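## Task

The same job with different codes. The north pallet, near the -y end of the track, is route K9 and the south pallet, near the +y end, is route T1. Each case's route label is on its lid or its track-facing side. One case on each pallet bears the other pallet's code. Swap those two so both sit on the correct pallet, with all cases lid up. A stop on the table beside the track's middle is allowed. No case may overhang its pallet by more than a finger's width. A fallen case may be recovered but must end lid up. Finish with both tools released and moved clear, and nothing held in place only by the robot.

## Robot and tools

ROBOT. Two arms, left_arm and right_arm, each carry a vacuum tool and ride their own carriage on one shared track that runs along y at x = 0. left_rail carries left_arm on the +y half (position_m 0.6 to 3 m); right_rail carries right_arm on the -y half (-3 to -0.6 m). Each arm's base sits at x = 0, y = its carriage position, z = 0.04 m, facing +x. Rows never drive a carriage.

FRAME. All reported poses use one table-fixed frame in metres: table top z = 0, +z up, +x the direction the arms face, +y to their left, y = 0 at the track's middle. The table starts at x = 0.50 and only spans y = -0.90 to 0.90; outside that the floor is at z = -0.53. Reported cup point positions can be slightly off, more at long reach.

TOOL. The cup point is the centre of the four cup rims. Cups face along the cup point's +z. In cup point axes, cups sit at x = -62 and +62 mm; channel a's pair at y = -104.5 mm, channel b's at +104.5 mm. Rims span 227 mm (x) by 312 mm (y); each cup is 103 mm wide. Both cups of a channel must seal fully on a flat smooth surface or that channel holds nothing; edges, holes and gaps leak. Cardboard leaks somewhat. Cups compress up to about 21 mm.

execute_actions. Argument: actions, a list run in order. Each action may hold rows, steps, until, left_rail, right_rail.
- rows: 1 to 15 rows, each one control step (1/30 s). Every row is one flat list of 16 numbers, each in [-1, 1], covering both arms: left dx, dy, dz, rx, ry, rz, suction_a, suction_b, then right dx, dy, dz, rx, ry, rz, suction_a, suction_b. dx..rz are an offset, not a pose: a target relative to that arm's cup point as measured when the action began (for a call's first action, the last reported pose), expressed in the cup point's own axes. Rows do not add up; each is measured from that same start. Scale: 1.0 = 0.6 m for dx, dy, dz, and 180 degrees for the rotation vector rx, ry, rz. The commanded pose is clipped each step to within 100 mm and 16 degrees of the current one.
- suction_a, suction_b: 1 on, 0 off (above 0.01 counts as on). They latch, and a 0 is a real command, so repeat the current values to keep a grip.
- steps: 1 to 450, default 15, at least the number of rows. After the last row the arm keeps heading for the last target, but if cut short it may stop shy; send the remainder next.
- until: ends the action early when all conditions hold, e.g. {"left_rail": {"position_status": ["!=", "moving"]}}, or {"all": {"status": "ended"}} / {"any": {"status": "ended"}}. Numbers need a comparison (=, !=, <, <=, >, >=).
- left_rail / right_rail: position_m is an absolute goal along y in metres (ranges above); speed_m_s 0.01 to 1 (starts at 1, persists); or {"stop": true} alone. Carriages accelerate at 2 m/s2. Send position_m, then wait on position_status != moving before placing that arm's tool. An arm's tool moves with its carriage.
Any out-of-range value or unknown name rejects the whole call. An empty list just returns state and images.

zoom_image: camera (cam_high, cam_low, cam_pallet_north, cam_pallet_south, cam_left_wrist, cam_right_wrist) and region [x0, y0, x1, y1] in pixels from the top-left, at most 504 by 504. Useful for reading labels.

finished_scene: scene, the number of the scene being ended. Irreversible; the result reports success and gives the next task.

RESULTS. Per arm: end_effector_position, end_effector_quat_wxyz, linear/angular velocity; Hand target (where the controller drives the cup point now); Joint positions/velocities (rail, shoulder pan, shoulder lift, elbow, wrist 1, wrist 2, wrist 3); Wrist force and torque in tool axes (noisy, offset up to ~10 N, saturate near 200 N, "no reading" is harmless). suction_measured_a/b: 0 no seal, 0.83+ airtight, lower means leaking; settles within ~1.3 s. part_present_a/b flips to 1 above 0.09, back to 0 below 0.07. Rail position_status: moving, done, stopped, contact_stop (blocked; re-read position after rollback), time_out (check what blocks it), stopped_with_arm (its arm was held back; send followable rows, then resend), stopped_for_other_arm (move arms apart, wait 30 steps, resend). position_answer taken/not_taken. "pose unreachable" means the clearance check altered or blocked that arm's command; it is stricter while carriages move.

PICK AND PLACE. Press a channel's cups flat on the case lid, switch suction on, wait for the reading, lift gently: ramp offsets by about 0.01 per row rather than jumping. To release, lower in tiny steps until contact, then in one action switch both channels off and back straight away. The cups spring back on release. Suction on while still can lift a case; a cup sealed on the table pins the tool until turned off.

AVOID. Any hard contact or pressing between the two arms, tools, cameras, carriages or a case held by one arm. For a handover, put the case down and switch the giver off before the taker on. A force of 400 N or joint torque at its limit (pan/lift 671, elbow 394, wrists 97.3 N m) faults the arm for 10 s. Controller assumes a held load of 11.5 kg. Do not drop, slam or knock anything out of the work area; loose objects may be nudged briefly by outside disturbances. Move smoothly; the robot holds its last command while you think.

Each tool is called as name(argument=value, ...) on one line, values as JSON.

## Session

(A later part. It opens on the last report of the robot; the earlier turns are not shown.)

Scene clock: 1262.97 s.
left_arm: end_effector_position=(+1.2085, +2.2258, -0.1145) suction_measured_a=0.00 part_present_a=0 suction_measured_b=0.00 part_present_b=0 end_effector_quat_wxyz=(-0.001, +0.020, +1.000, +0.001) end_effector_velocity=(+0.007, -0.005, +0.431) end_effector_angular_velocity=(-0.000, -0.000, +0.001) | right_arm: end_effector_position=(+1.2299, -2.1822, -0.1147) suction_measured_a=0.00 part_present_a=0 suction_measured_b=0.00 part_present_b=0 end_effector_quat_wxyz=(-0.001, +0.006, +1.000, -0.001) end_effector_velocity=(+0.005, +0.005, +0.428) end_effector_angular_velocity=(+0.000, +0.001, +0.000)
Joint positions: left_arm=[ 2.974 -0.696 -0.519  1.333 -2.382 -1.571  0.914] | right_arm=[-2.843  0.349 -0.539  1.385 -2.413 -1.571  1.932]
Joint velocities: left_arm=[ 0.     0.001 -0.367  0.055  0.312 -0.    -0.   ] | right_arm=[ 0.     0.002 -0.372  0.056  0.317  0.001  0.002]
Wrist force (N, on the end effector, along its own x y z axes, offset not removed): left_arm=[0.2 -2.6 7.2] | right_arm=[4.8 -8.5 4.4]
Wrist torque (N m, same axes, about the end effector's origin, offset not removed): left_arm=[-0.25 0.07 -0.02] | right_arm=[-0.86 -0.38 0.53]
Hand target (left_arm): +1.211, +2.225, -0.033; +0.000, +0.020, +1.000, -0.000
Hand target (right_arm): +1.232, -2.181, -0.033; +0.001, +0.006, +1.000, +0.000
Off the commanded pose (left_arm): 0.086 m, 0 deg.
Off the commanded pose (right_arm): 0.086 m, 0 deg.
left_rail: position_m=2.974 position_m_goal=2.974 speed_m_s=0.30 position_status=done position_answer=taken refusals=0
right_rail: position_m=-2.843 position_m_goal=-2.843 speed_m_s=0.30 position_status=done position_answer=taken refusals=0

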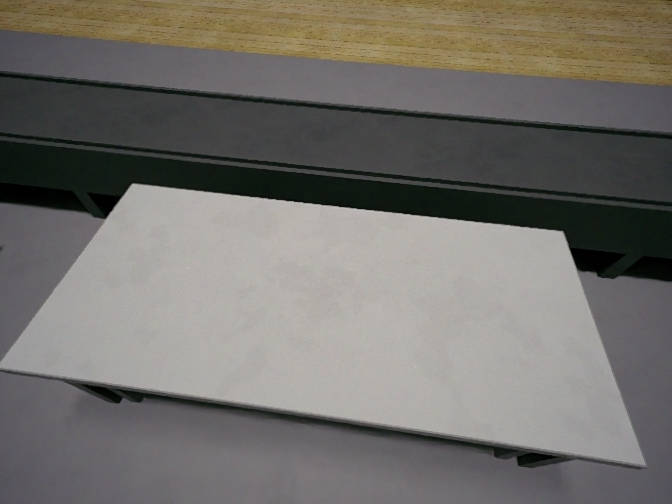

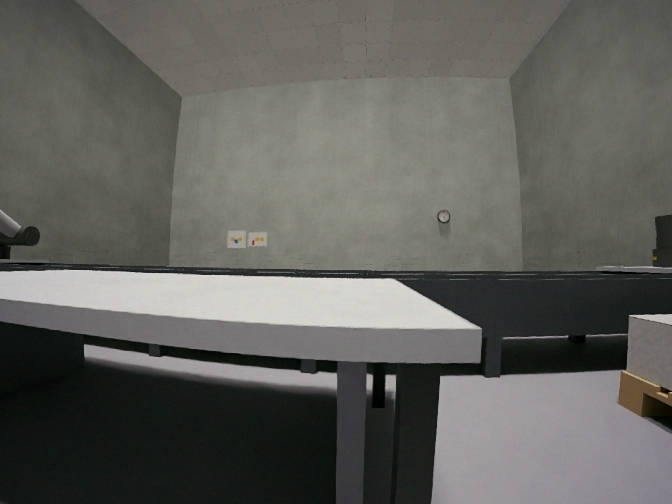

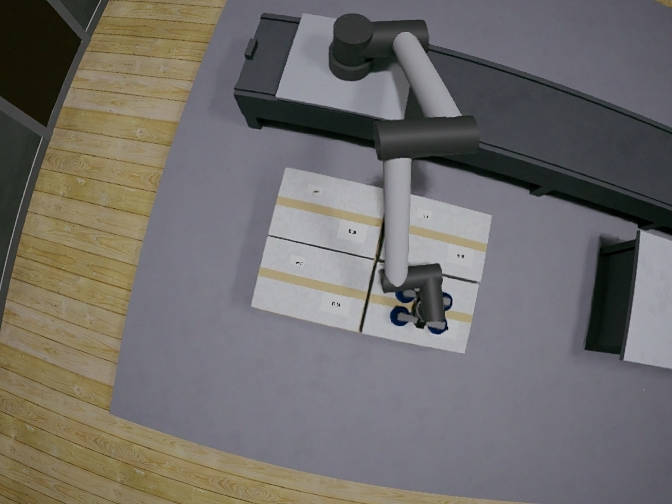

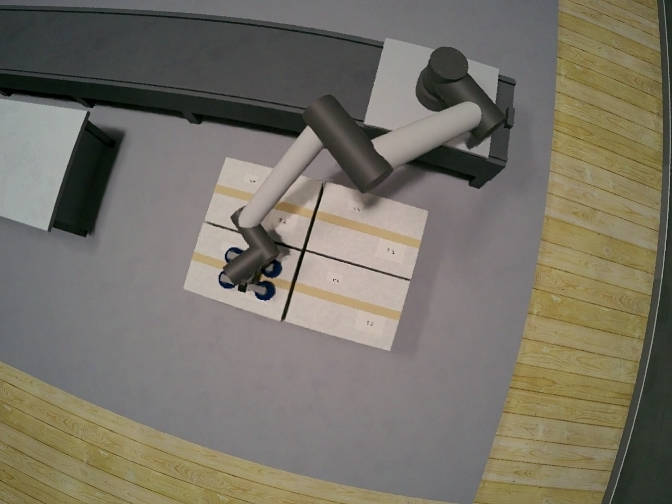

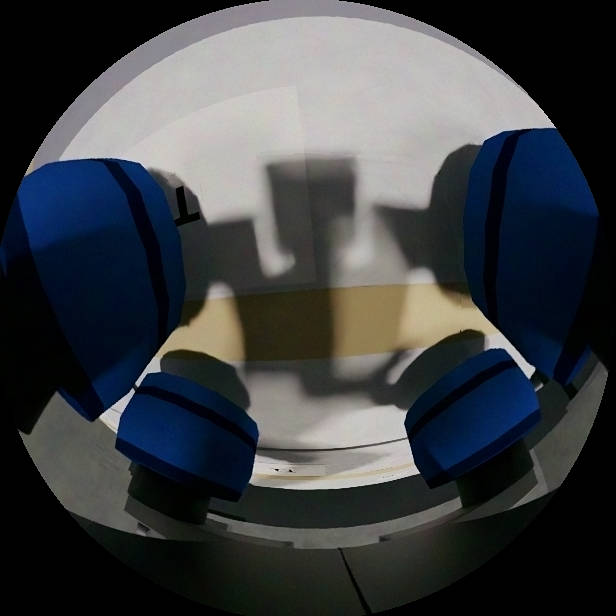

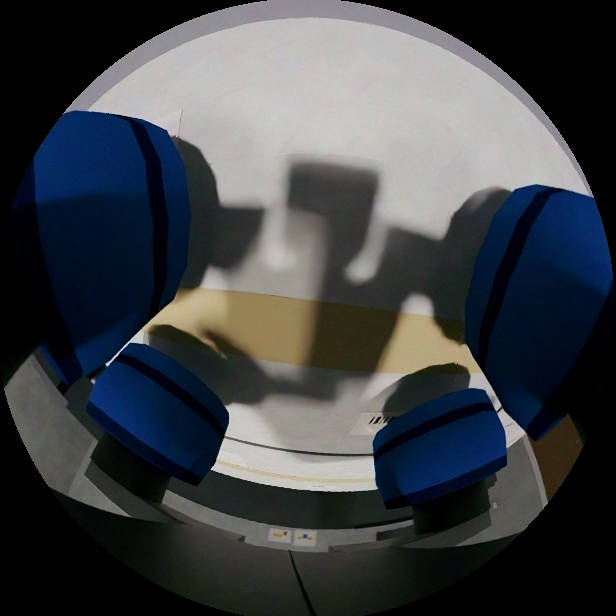

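execute_actions(actions=[])

execute_actions(actions=[{"rows": [[0,0,-0.13,0,0,0,0,0, 0,0,-0.13,0,0,0,0,0]], "steps": 1, "left_rail": {"position_m": 2.03}, "right_rail": {"position_m": -1.95}}])

Scene clock: 1270.13 s.
left_arm: end_effector_position=(+1.2106, +2.2249, -0.0330) suction_measured_a=0.00 part_present_a=0 suction_measured_b=0.00 part_present_b=0 end_effector_quat_wxyz=(+0.000, +0.020, +1.000, -0.000) end_effector_velocity=(+0.000, -0.000, +0.000) end_effector_angular_velocity=(-0.000, -0.000, -0.000) | right_arm: end_effector_position=(+1.2320, -2.1807, -0.0331) suction_measured_a=0.00 part_present_a=0 suction_measured_b=0.00 part_present_b=0 end_effector_quat_wxyz=(+0.001, +0.006, +1.000, +0.000) end_effector_velocity=(+0.000, +0.000, +0.000) end_effector_angular_velocity=(+0.000, -0.000, +0.000)
Joint positions: left_arm=[ 2.974 -0.696 -0.586  1.339 -2.325 -1.571  0.914] | right_arm=[-2.843  0.349 -0.608  1.39  -2.354 -1.571  1.933]
Joint velocities: left_arm=[ 0.  0.  0. -0.  0. -0.  0.] | right_arm=[ 0.  0. -0.  0. -0. -0. -0.]
Wrist force (N, on the end effector, along its own x y z axes, offset not removed): left_arm=[2.6 4.4 -0.4] | right_arm=[-0.7 0.2 -5.9]
Wrist torque (N m, same axes, about the end effector's origin, offset not removed): left_arm=[0.65 -0.39 0.11] | right_arm=[0.27 0.17 0.33]
Hand target (left_arm): +1.211, +2.225, -0.033; +0.000, +0.020, +1.000, -0.000
Hand target (right_arm): +1.232, -2.181, -0.033; +0.001, +0.006, +1.000, +0.000
Off the commanded pose (left_arm): 0.005 m, 0 deg.
Off the commanded pose (right_arm): 0.005 m, 0 deg.
left_rail: position_m=2.974 position_m_goal=2.974 speed_m_s=0.30 position_status=done position_answer=taken refusals=0
right_rail: position_m=-2.843 position_m_goal=-2.843 speed_m_s=0.30 position_status=done position_answer=taken refusals=0

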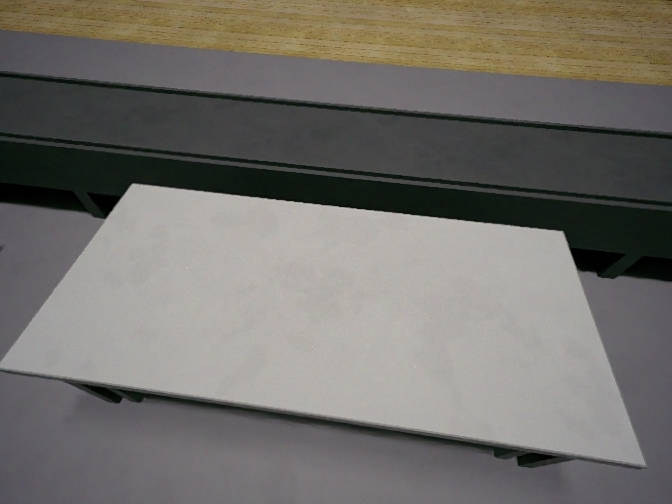

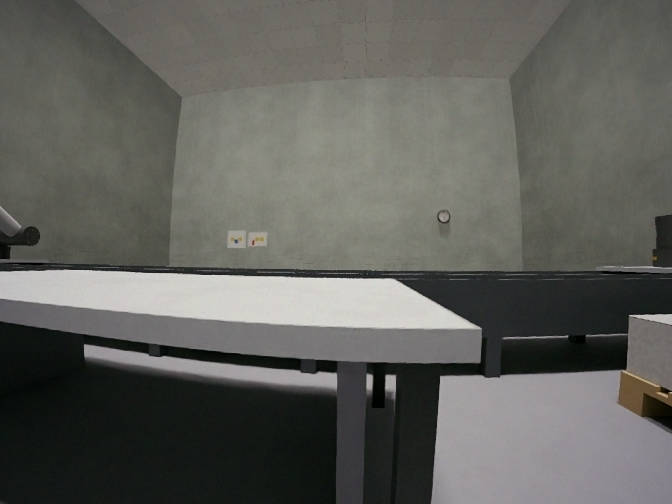

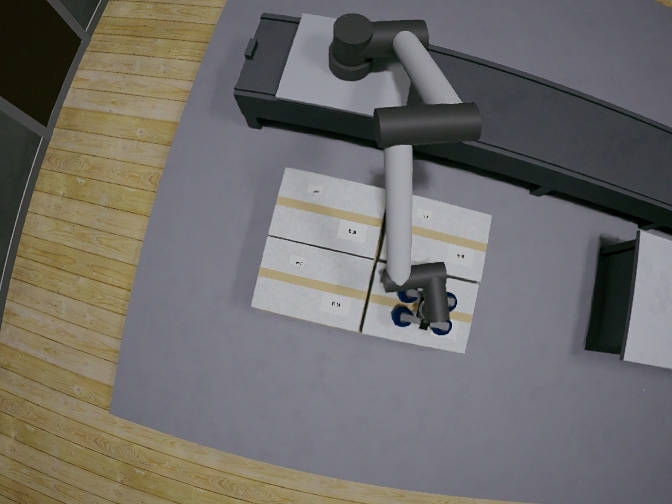

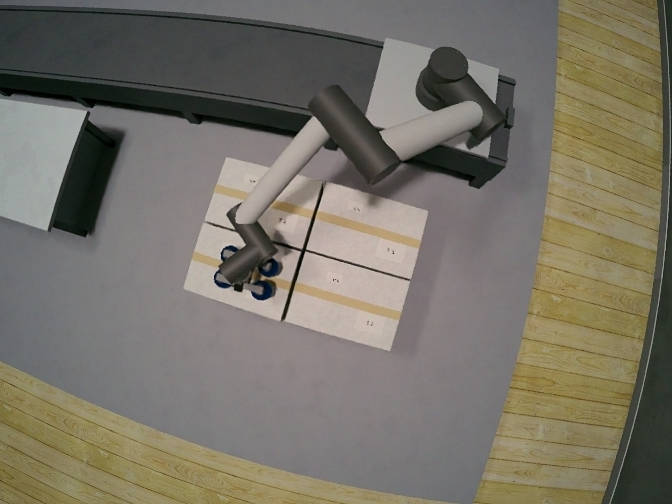

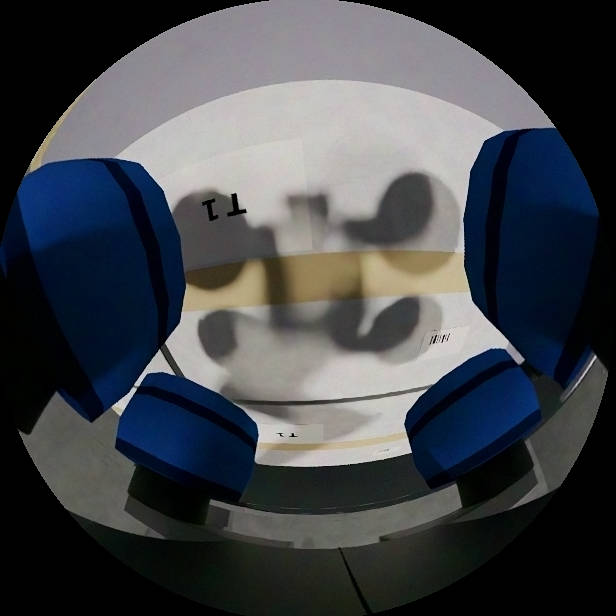

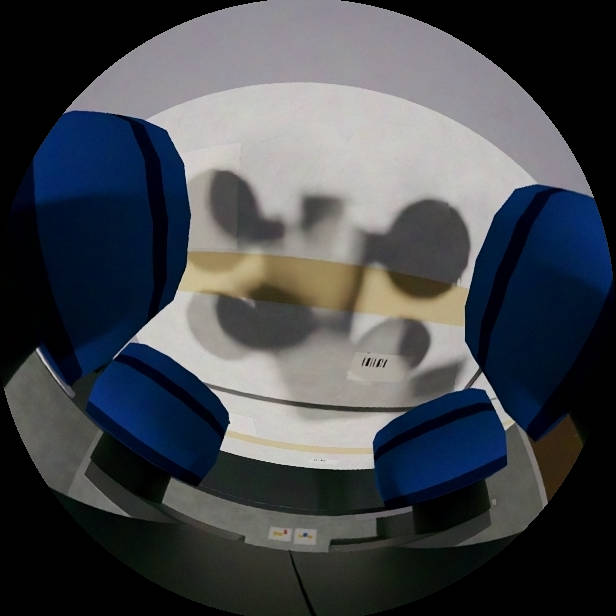

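Scene clock: 1270.17 s.
left_arm: end_effector_position=(+1.2106, +2.2249, -0.0329) suction_measured_a=0.00 part_present_a=0 suction_measured_b=0.00 part_present_b=0 end_effector_quat_wxyz=(+0.000, +0.020, +1.000, -0.000) end_effector_velocity=(+0.000, -0.001, +0.008) end_effector_angular_velocity=(-0.000, -0.001, +0.000) | right_arm: end_effector_position=(+1.2320, -2.1807, -0.0330) suction_measured_a=0.00 part_present_a=0 suction_measured_b=0.00 part_present_b=0 end_effector_quat_wxyz=(+0.001, +0.006, +1.000, +0.000) end_effector_velocity=(+0.000, +0.001, +0.008) end_effector_angular_velocity=(+0.000, -0.000, -0.000)
Joint positions: left_arm=[ 2.974 -0.696 -0.586  1.339 -2.325 -1.571  0.914] | right_arm=[-2.843  0.349 -0.608  1.39  -2.354 -1.571  1.933]
Joint velocities: left_arm=[-0.001  0.    -0.006 -0.     0.005 -0.     0.   ] | right_arm=[ 0.001  0.    -0.006 -0.     0.006  0.     0.   ]
Wrist force (N, on the end effector, along its own x y z axes, offset not removed): left_arm=[0.7 0.2 -2.5] | right_arm=[3.2 -2.7 -7.5]
Wrist torque (N m, same axes, about the end effector's origin, offset not removed): left_arm=[0.07 0.07 -0.11] | right_arm=[-0.14 -0.16 0.40]
Hand target (left_arm): +1.211, +2.222, +0.043; +0.001, +0.020, +1.000, -0.001
Hand target (right_arm): +1.233, -2.178, +0.042; +0.001, +0.006, +1.000, +0.000
Off the commanded pose (left_arm): 0.078 m, 0 deg.
Off the commanded pose (right_arm): 0.078 m, 0 deg.
left_rail: position_m=2.974 position_m_goal=2.030 speed_m_s=0.30 position_status=moving position_answer=taken refusals=0
right_rail: position_m=-2.843 position_m_goal=-1.950 speed_m_s=0.30 position_status=moving position_answer=taken refusals=0

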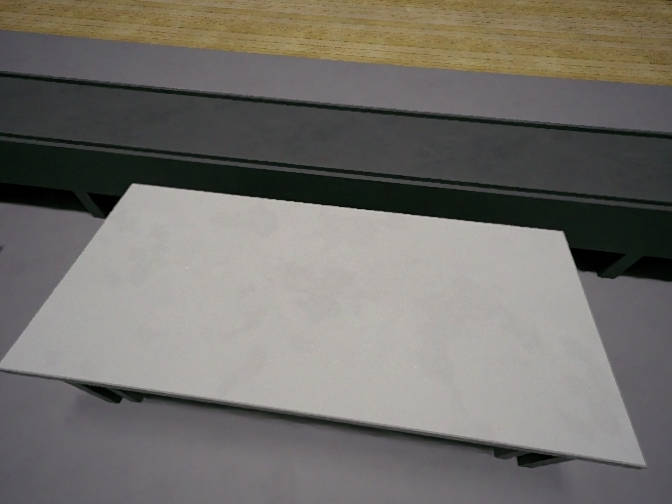

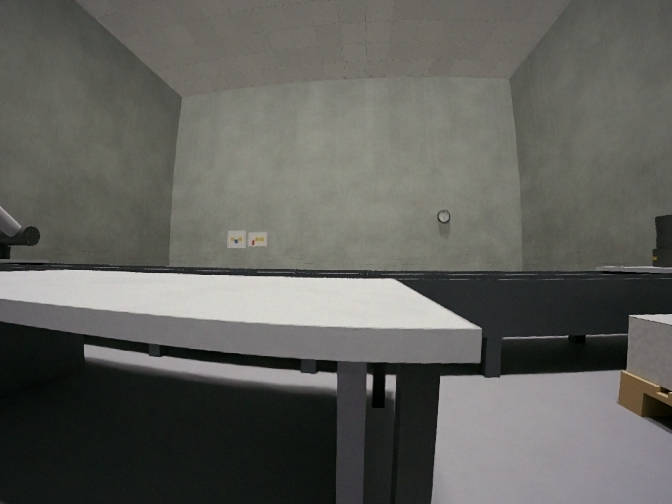

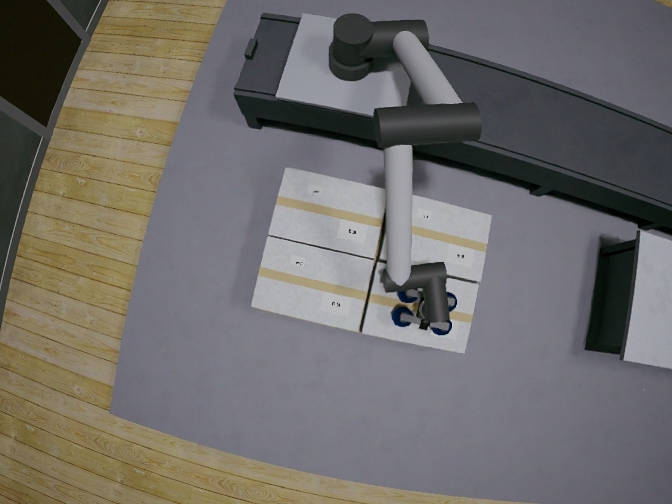

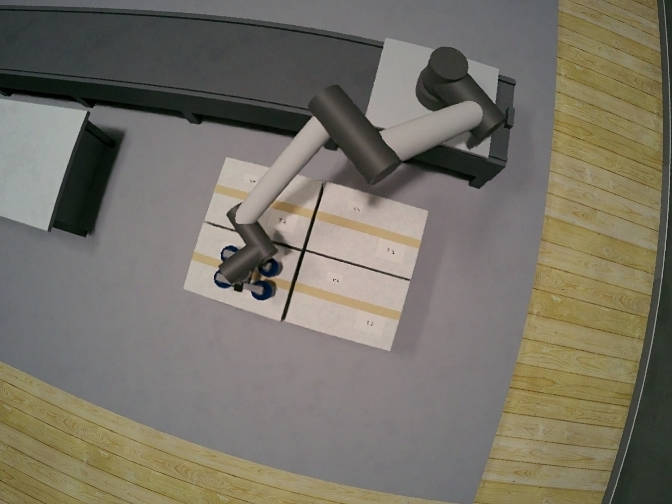

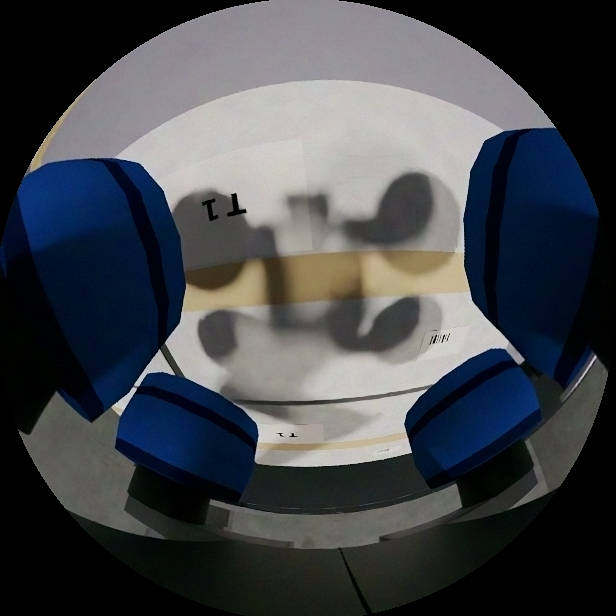

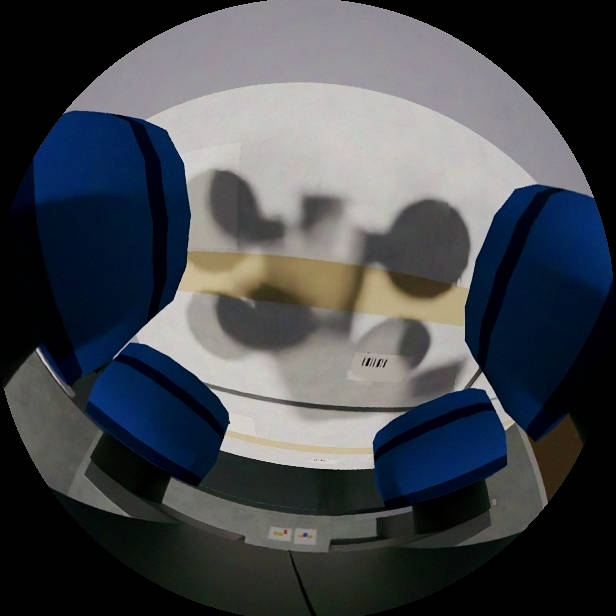

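execute_actions(actions=[])

zoom_image(camera="cam_pallet_north", region=[240, 155, 500, 365])

zoom_image(camera="cam_pallet_south", region=[175, 148, 435, 358])

zoom_image(camera="cam_pallet_north", region=[350, 245, 490, 365])

zoom_image(camera="cam_pallet_south", region=[175, 210, 315, 330])

Scene clock: 1281.50 s.
left_arm: end_effector_position=(+1.2113, +1.2805, +0.0425) suction_measured_a=0.00 part_present_a=0 suction_measured_b=0.00 part_present_b=0 end_effector_quat_wxyz=(+0.001, +0.020, +1.000, -0.001) end_effector_velocity=(-0.000, +0.000, -0.000) end_effector_angular_velocity=(+0.000, +0.000, +0.000) | right_arm: end_effector_position=(+1.2325, -1.2868, +0.0425) suction_measured_a=0.00 part_present_a=0 suction_measured_b=0.00 part_present_b=0 end_effector_quat_wxyz=(+0.001, +0.006, +1.000, +0.000) end_effector_velocity=(+0.000, +0.000, +0.000) end_effector_angular_velocity=(+0.000, -0.000, +0.000)
Joint positions: left_arm=[ 2.03  -0.696 -0.645  1.336 -2.264 -1.571  0.915] | right_arm=[-1.95   0.349 -0.668  1.387 -2.293 -1.571  1.933]
Joint velocities: left_arm=[ 0. -0.  0.  0.  0.  0. -0.] | right_arm=[ 0.  0. -0.  0. -0. -0.  0.]
Wrist force (N, on the end effector, along its own x y z axes, offset not removed): left_arm=[-2.0 1.9 -4.7] | right_arm=[3.1 -1.9 -4.8]
Wrist torque (N m, same axes, about the end effector's origin, offset not removed): left_arm=[0.32 0.45 -0.21] | right_arm=[0.05 -0.23 0.38]
Hand target (left_arm): +1.211, +1.281, +0.043; +0.001, +0.020, +1.000, -0.001
Hand target (right_arm): +1.233, -1.287, +0.042; +0.001, +0.006, +1.000, +0.000
Off the commanded pose (left_arm): 0.003 m, 0 deg.
Off the commanded pose (right_arm): 0.003 m, 0 deg.
left_rail: position_m=2.030 position_m_goal=2.030 speed_m_s=0.30 position_status=done position_answer=taken refusals=0
right_rail: position_m=-1.950 position_m_goal=-1.950 speed_m_s=0.30 position_status=done position_answer=taken refusals=0

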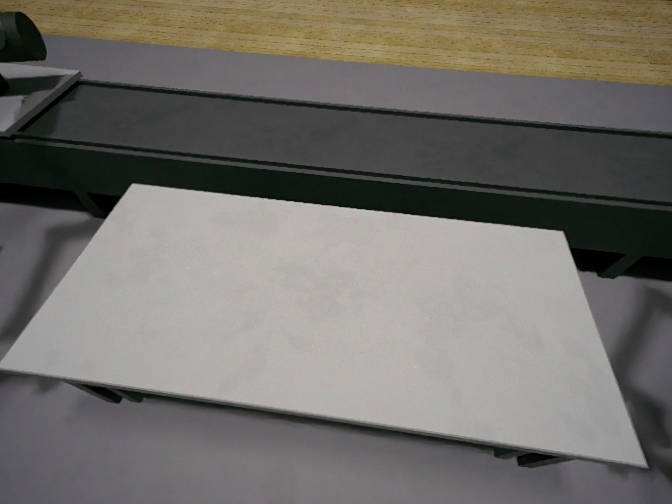

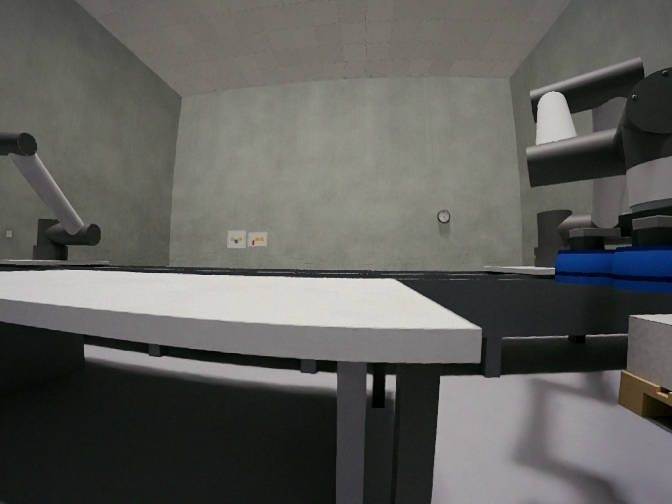

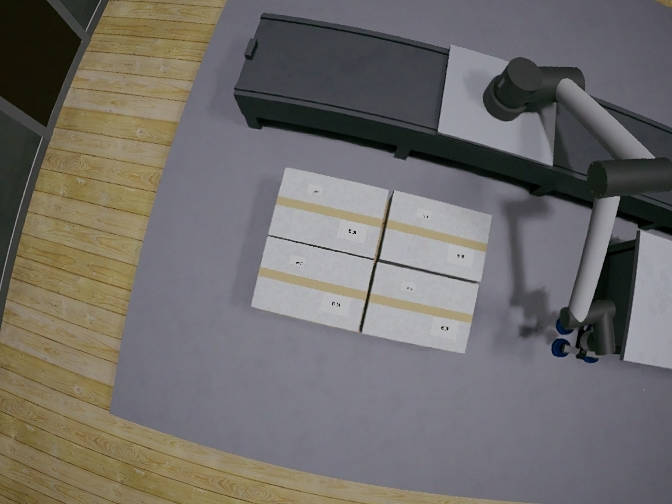

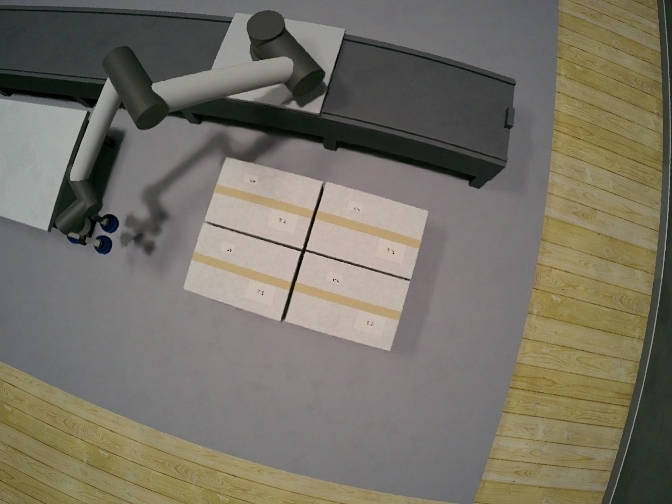

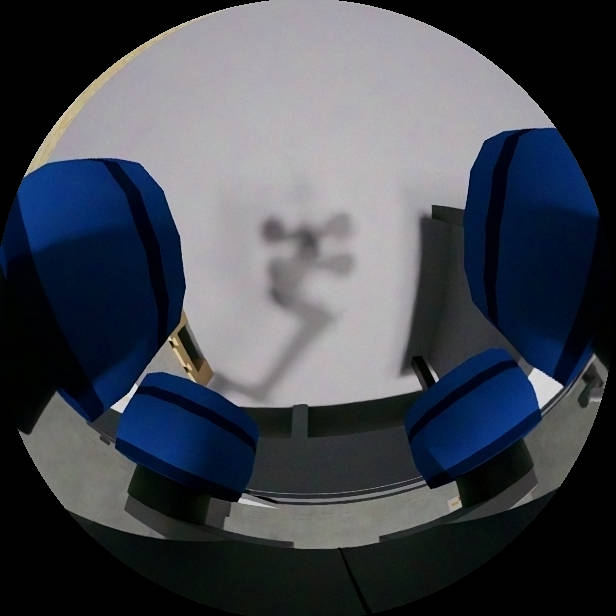

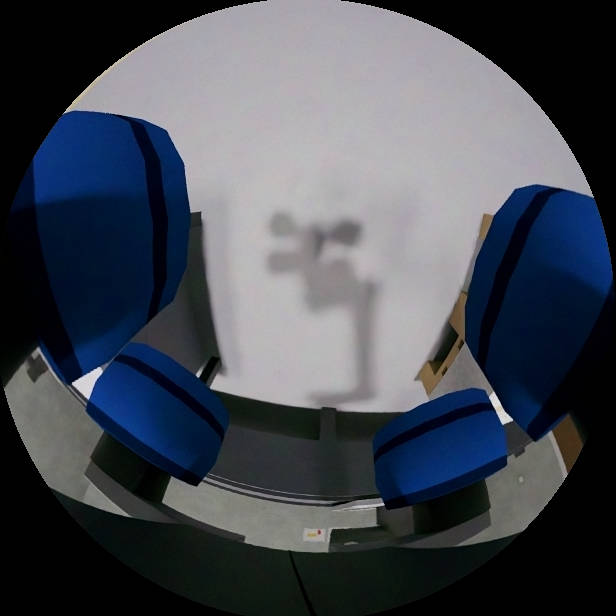

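Region (240, 155, 500, 365) of cam_pallet_north's 672x504 image, scaled by 1.938, with more detail than that image has; it fills the top 407 rows of this view, and the rest is white.

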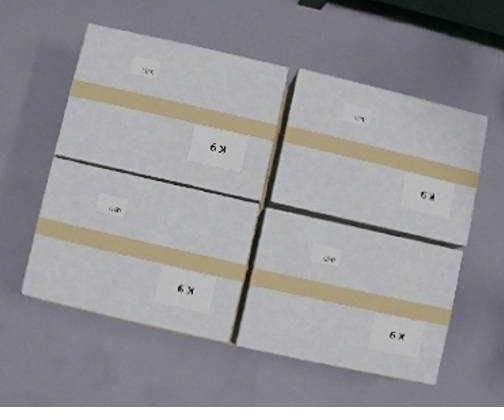

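Region (175, 148, 435, 358) of cam_pallet_south's 672x504 image, scaled by 1.938, with more detail than that image has; it fills the top 407 rows of this view, and the rest is white.

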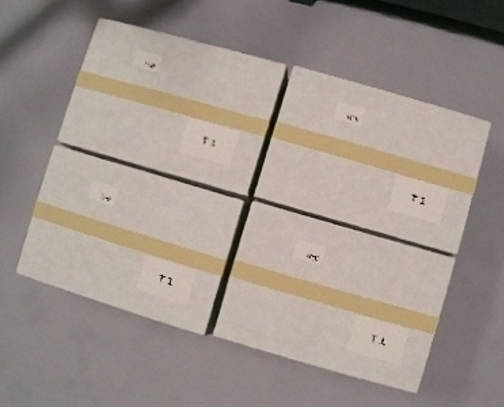

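Region (350, 245, 490, 365) of cam_pallet_north's 672x504 image, scaled by 3.600, with more detail than that image has; it fills the top 432 rows of this view, and the rest is white.

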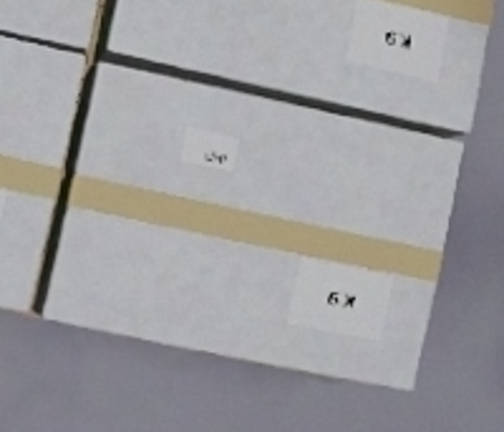

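Region (175, 210, 315, 330) of cam_pallet_south's 672x504 image, scaled by 3.600, with more detail than that image has; it fills the top 432 rows of this view, and the rest is white.

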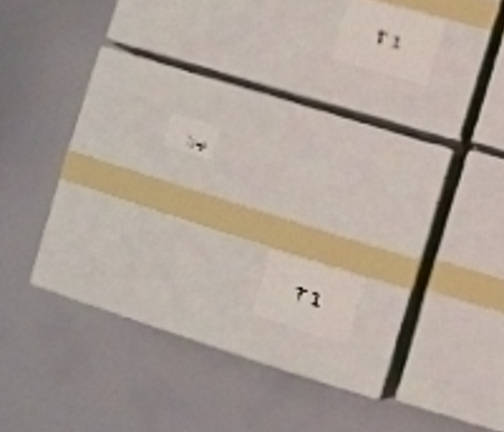

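finished_scene(scene=2)

The scene is finished: the task was done.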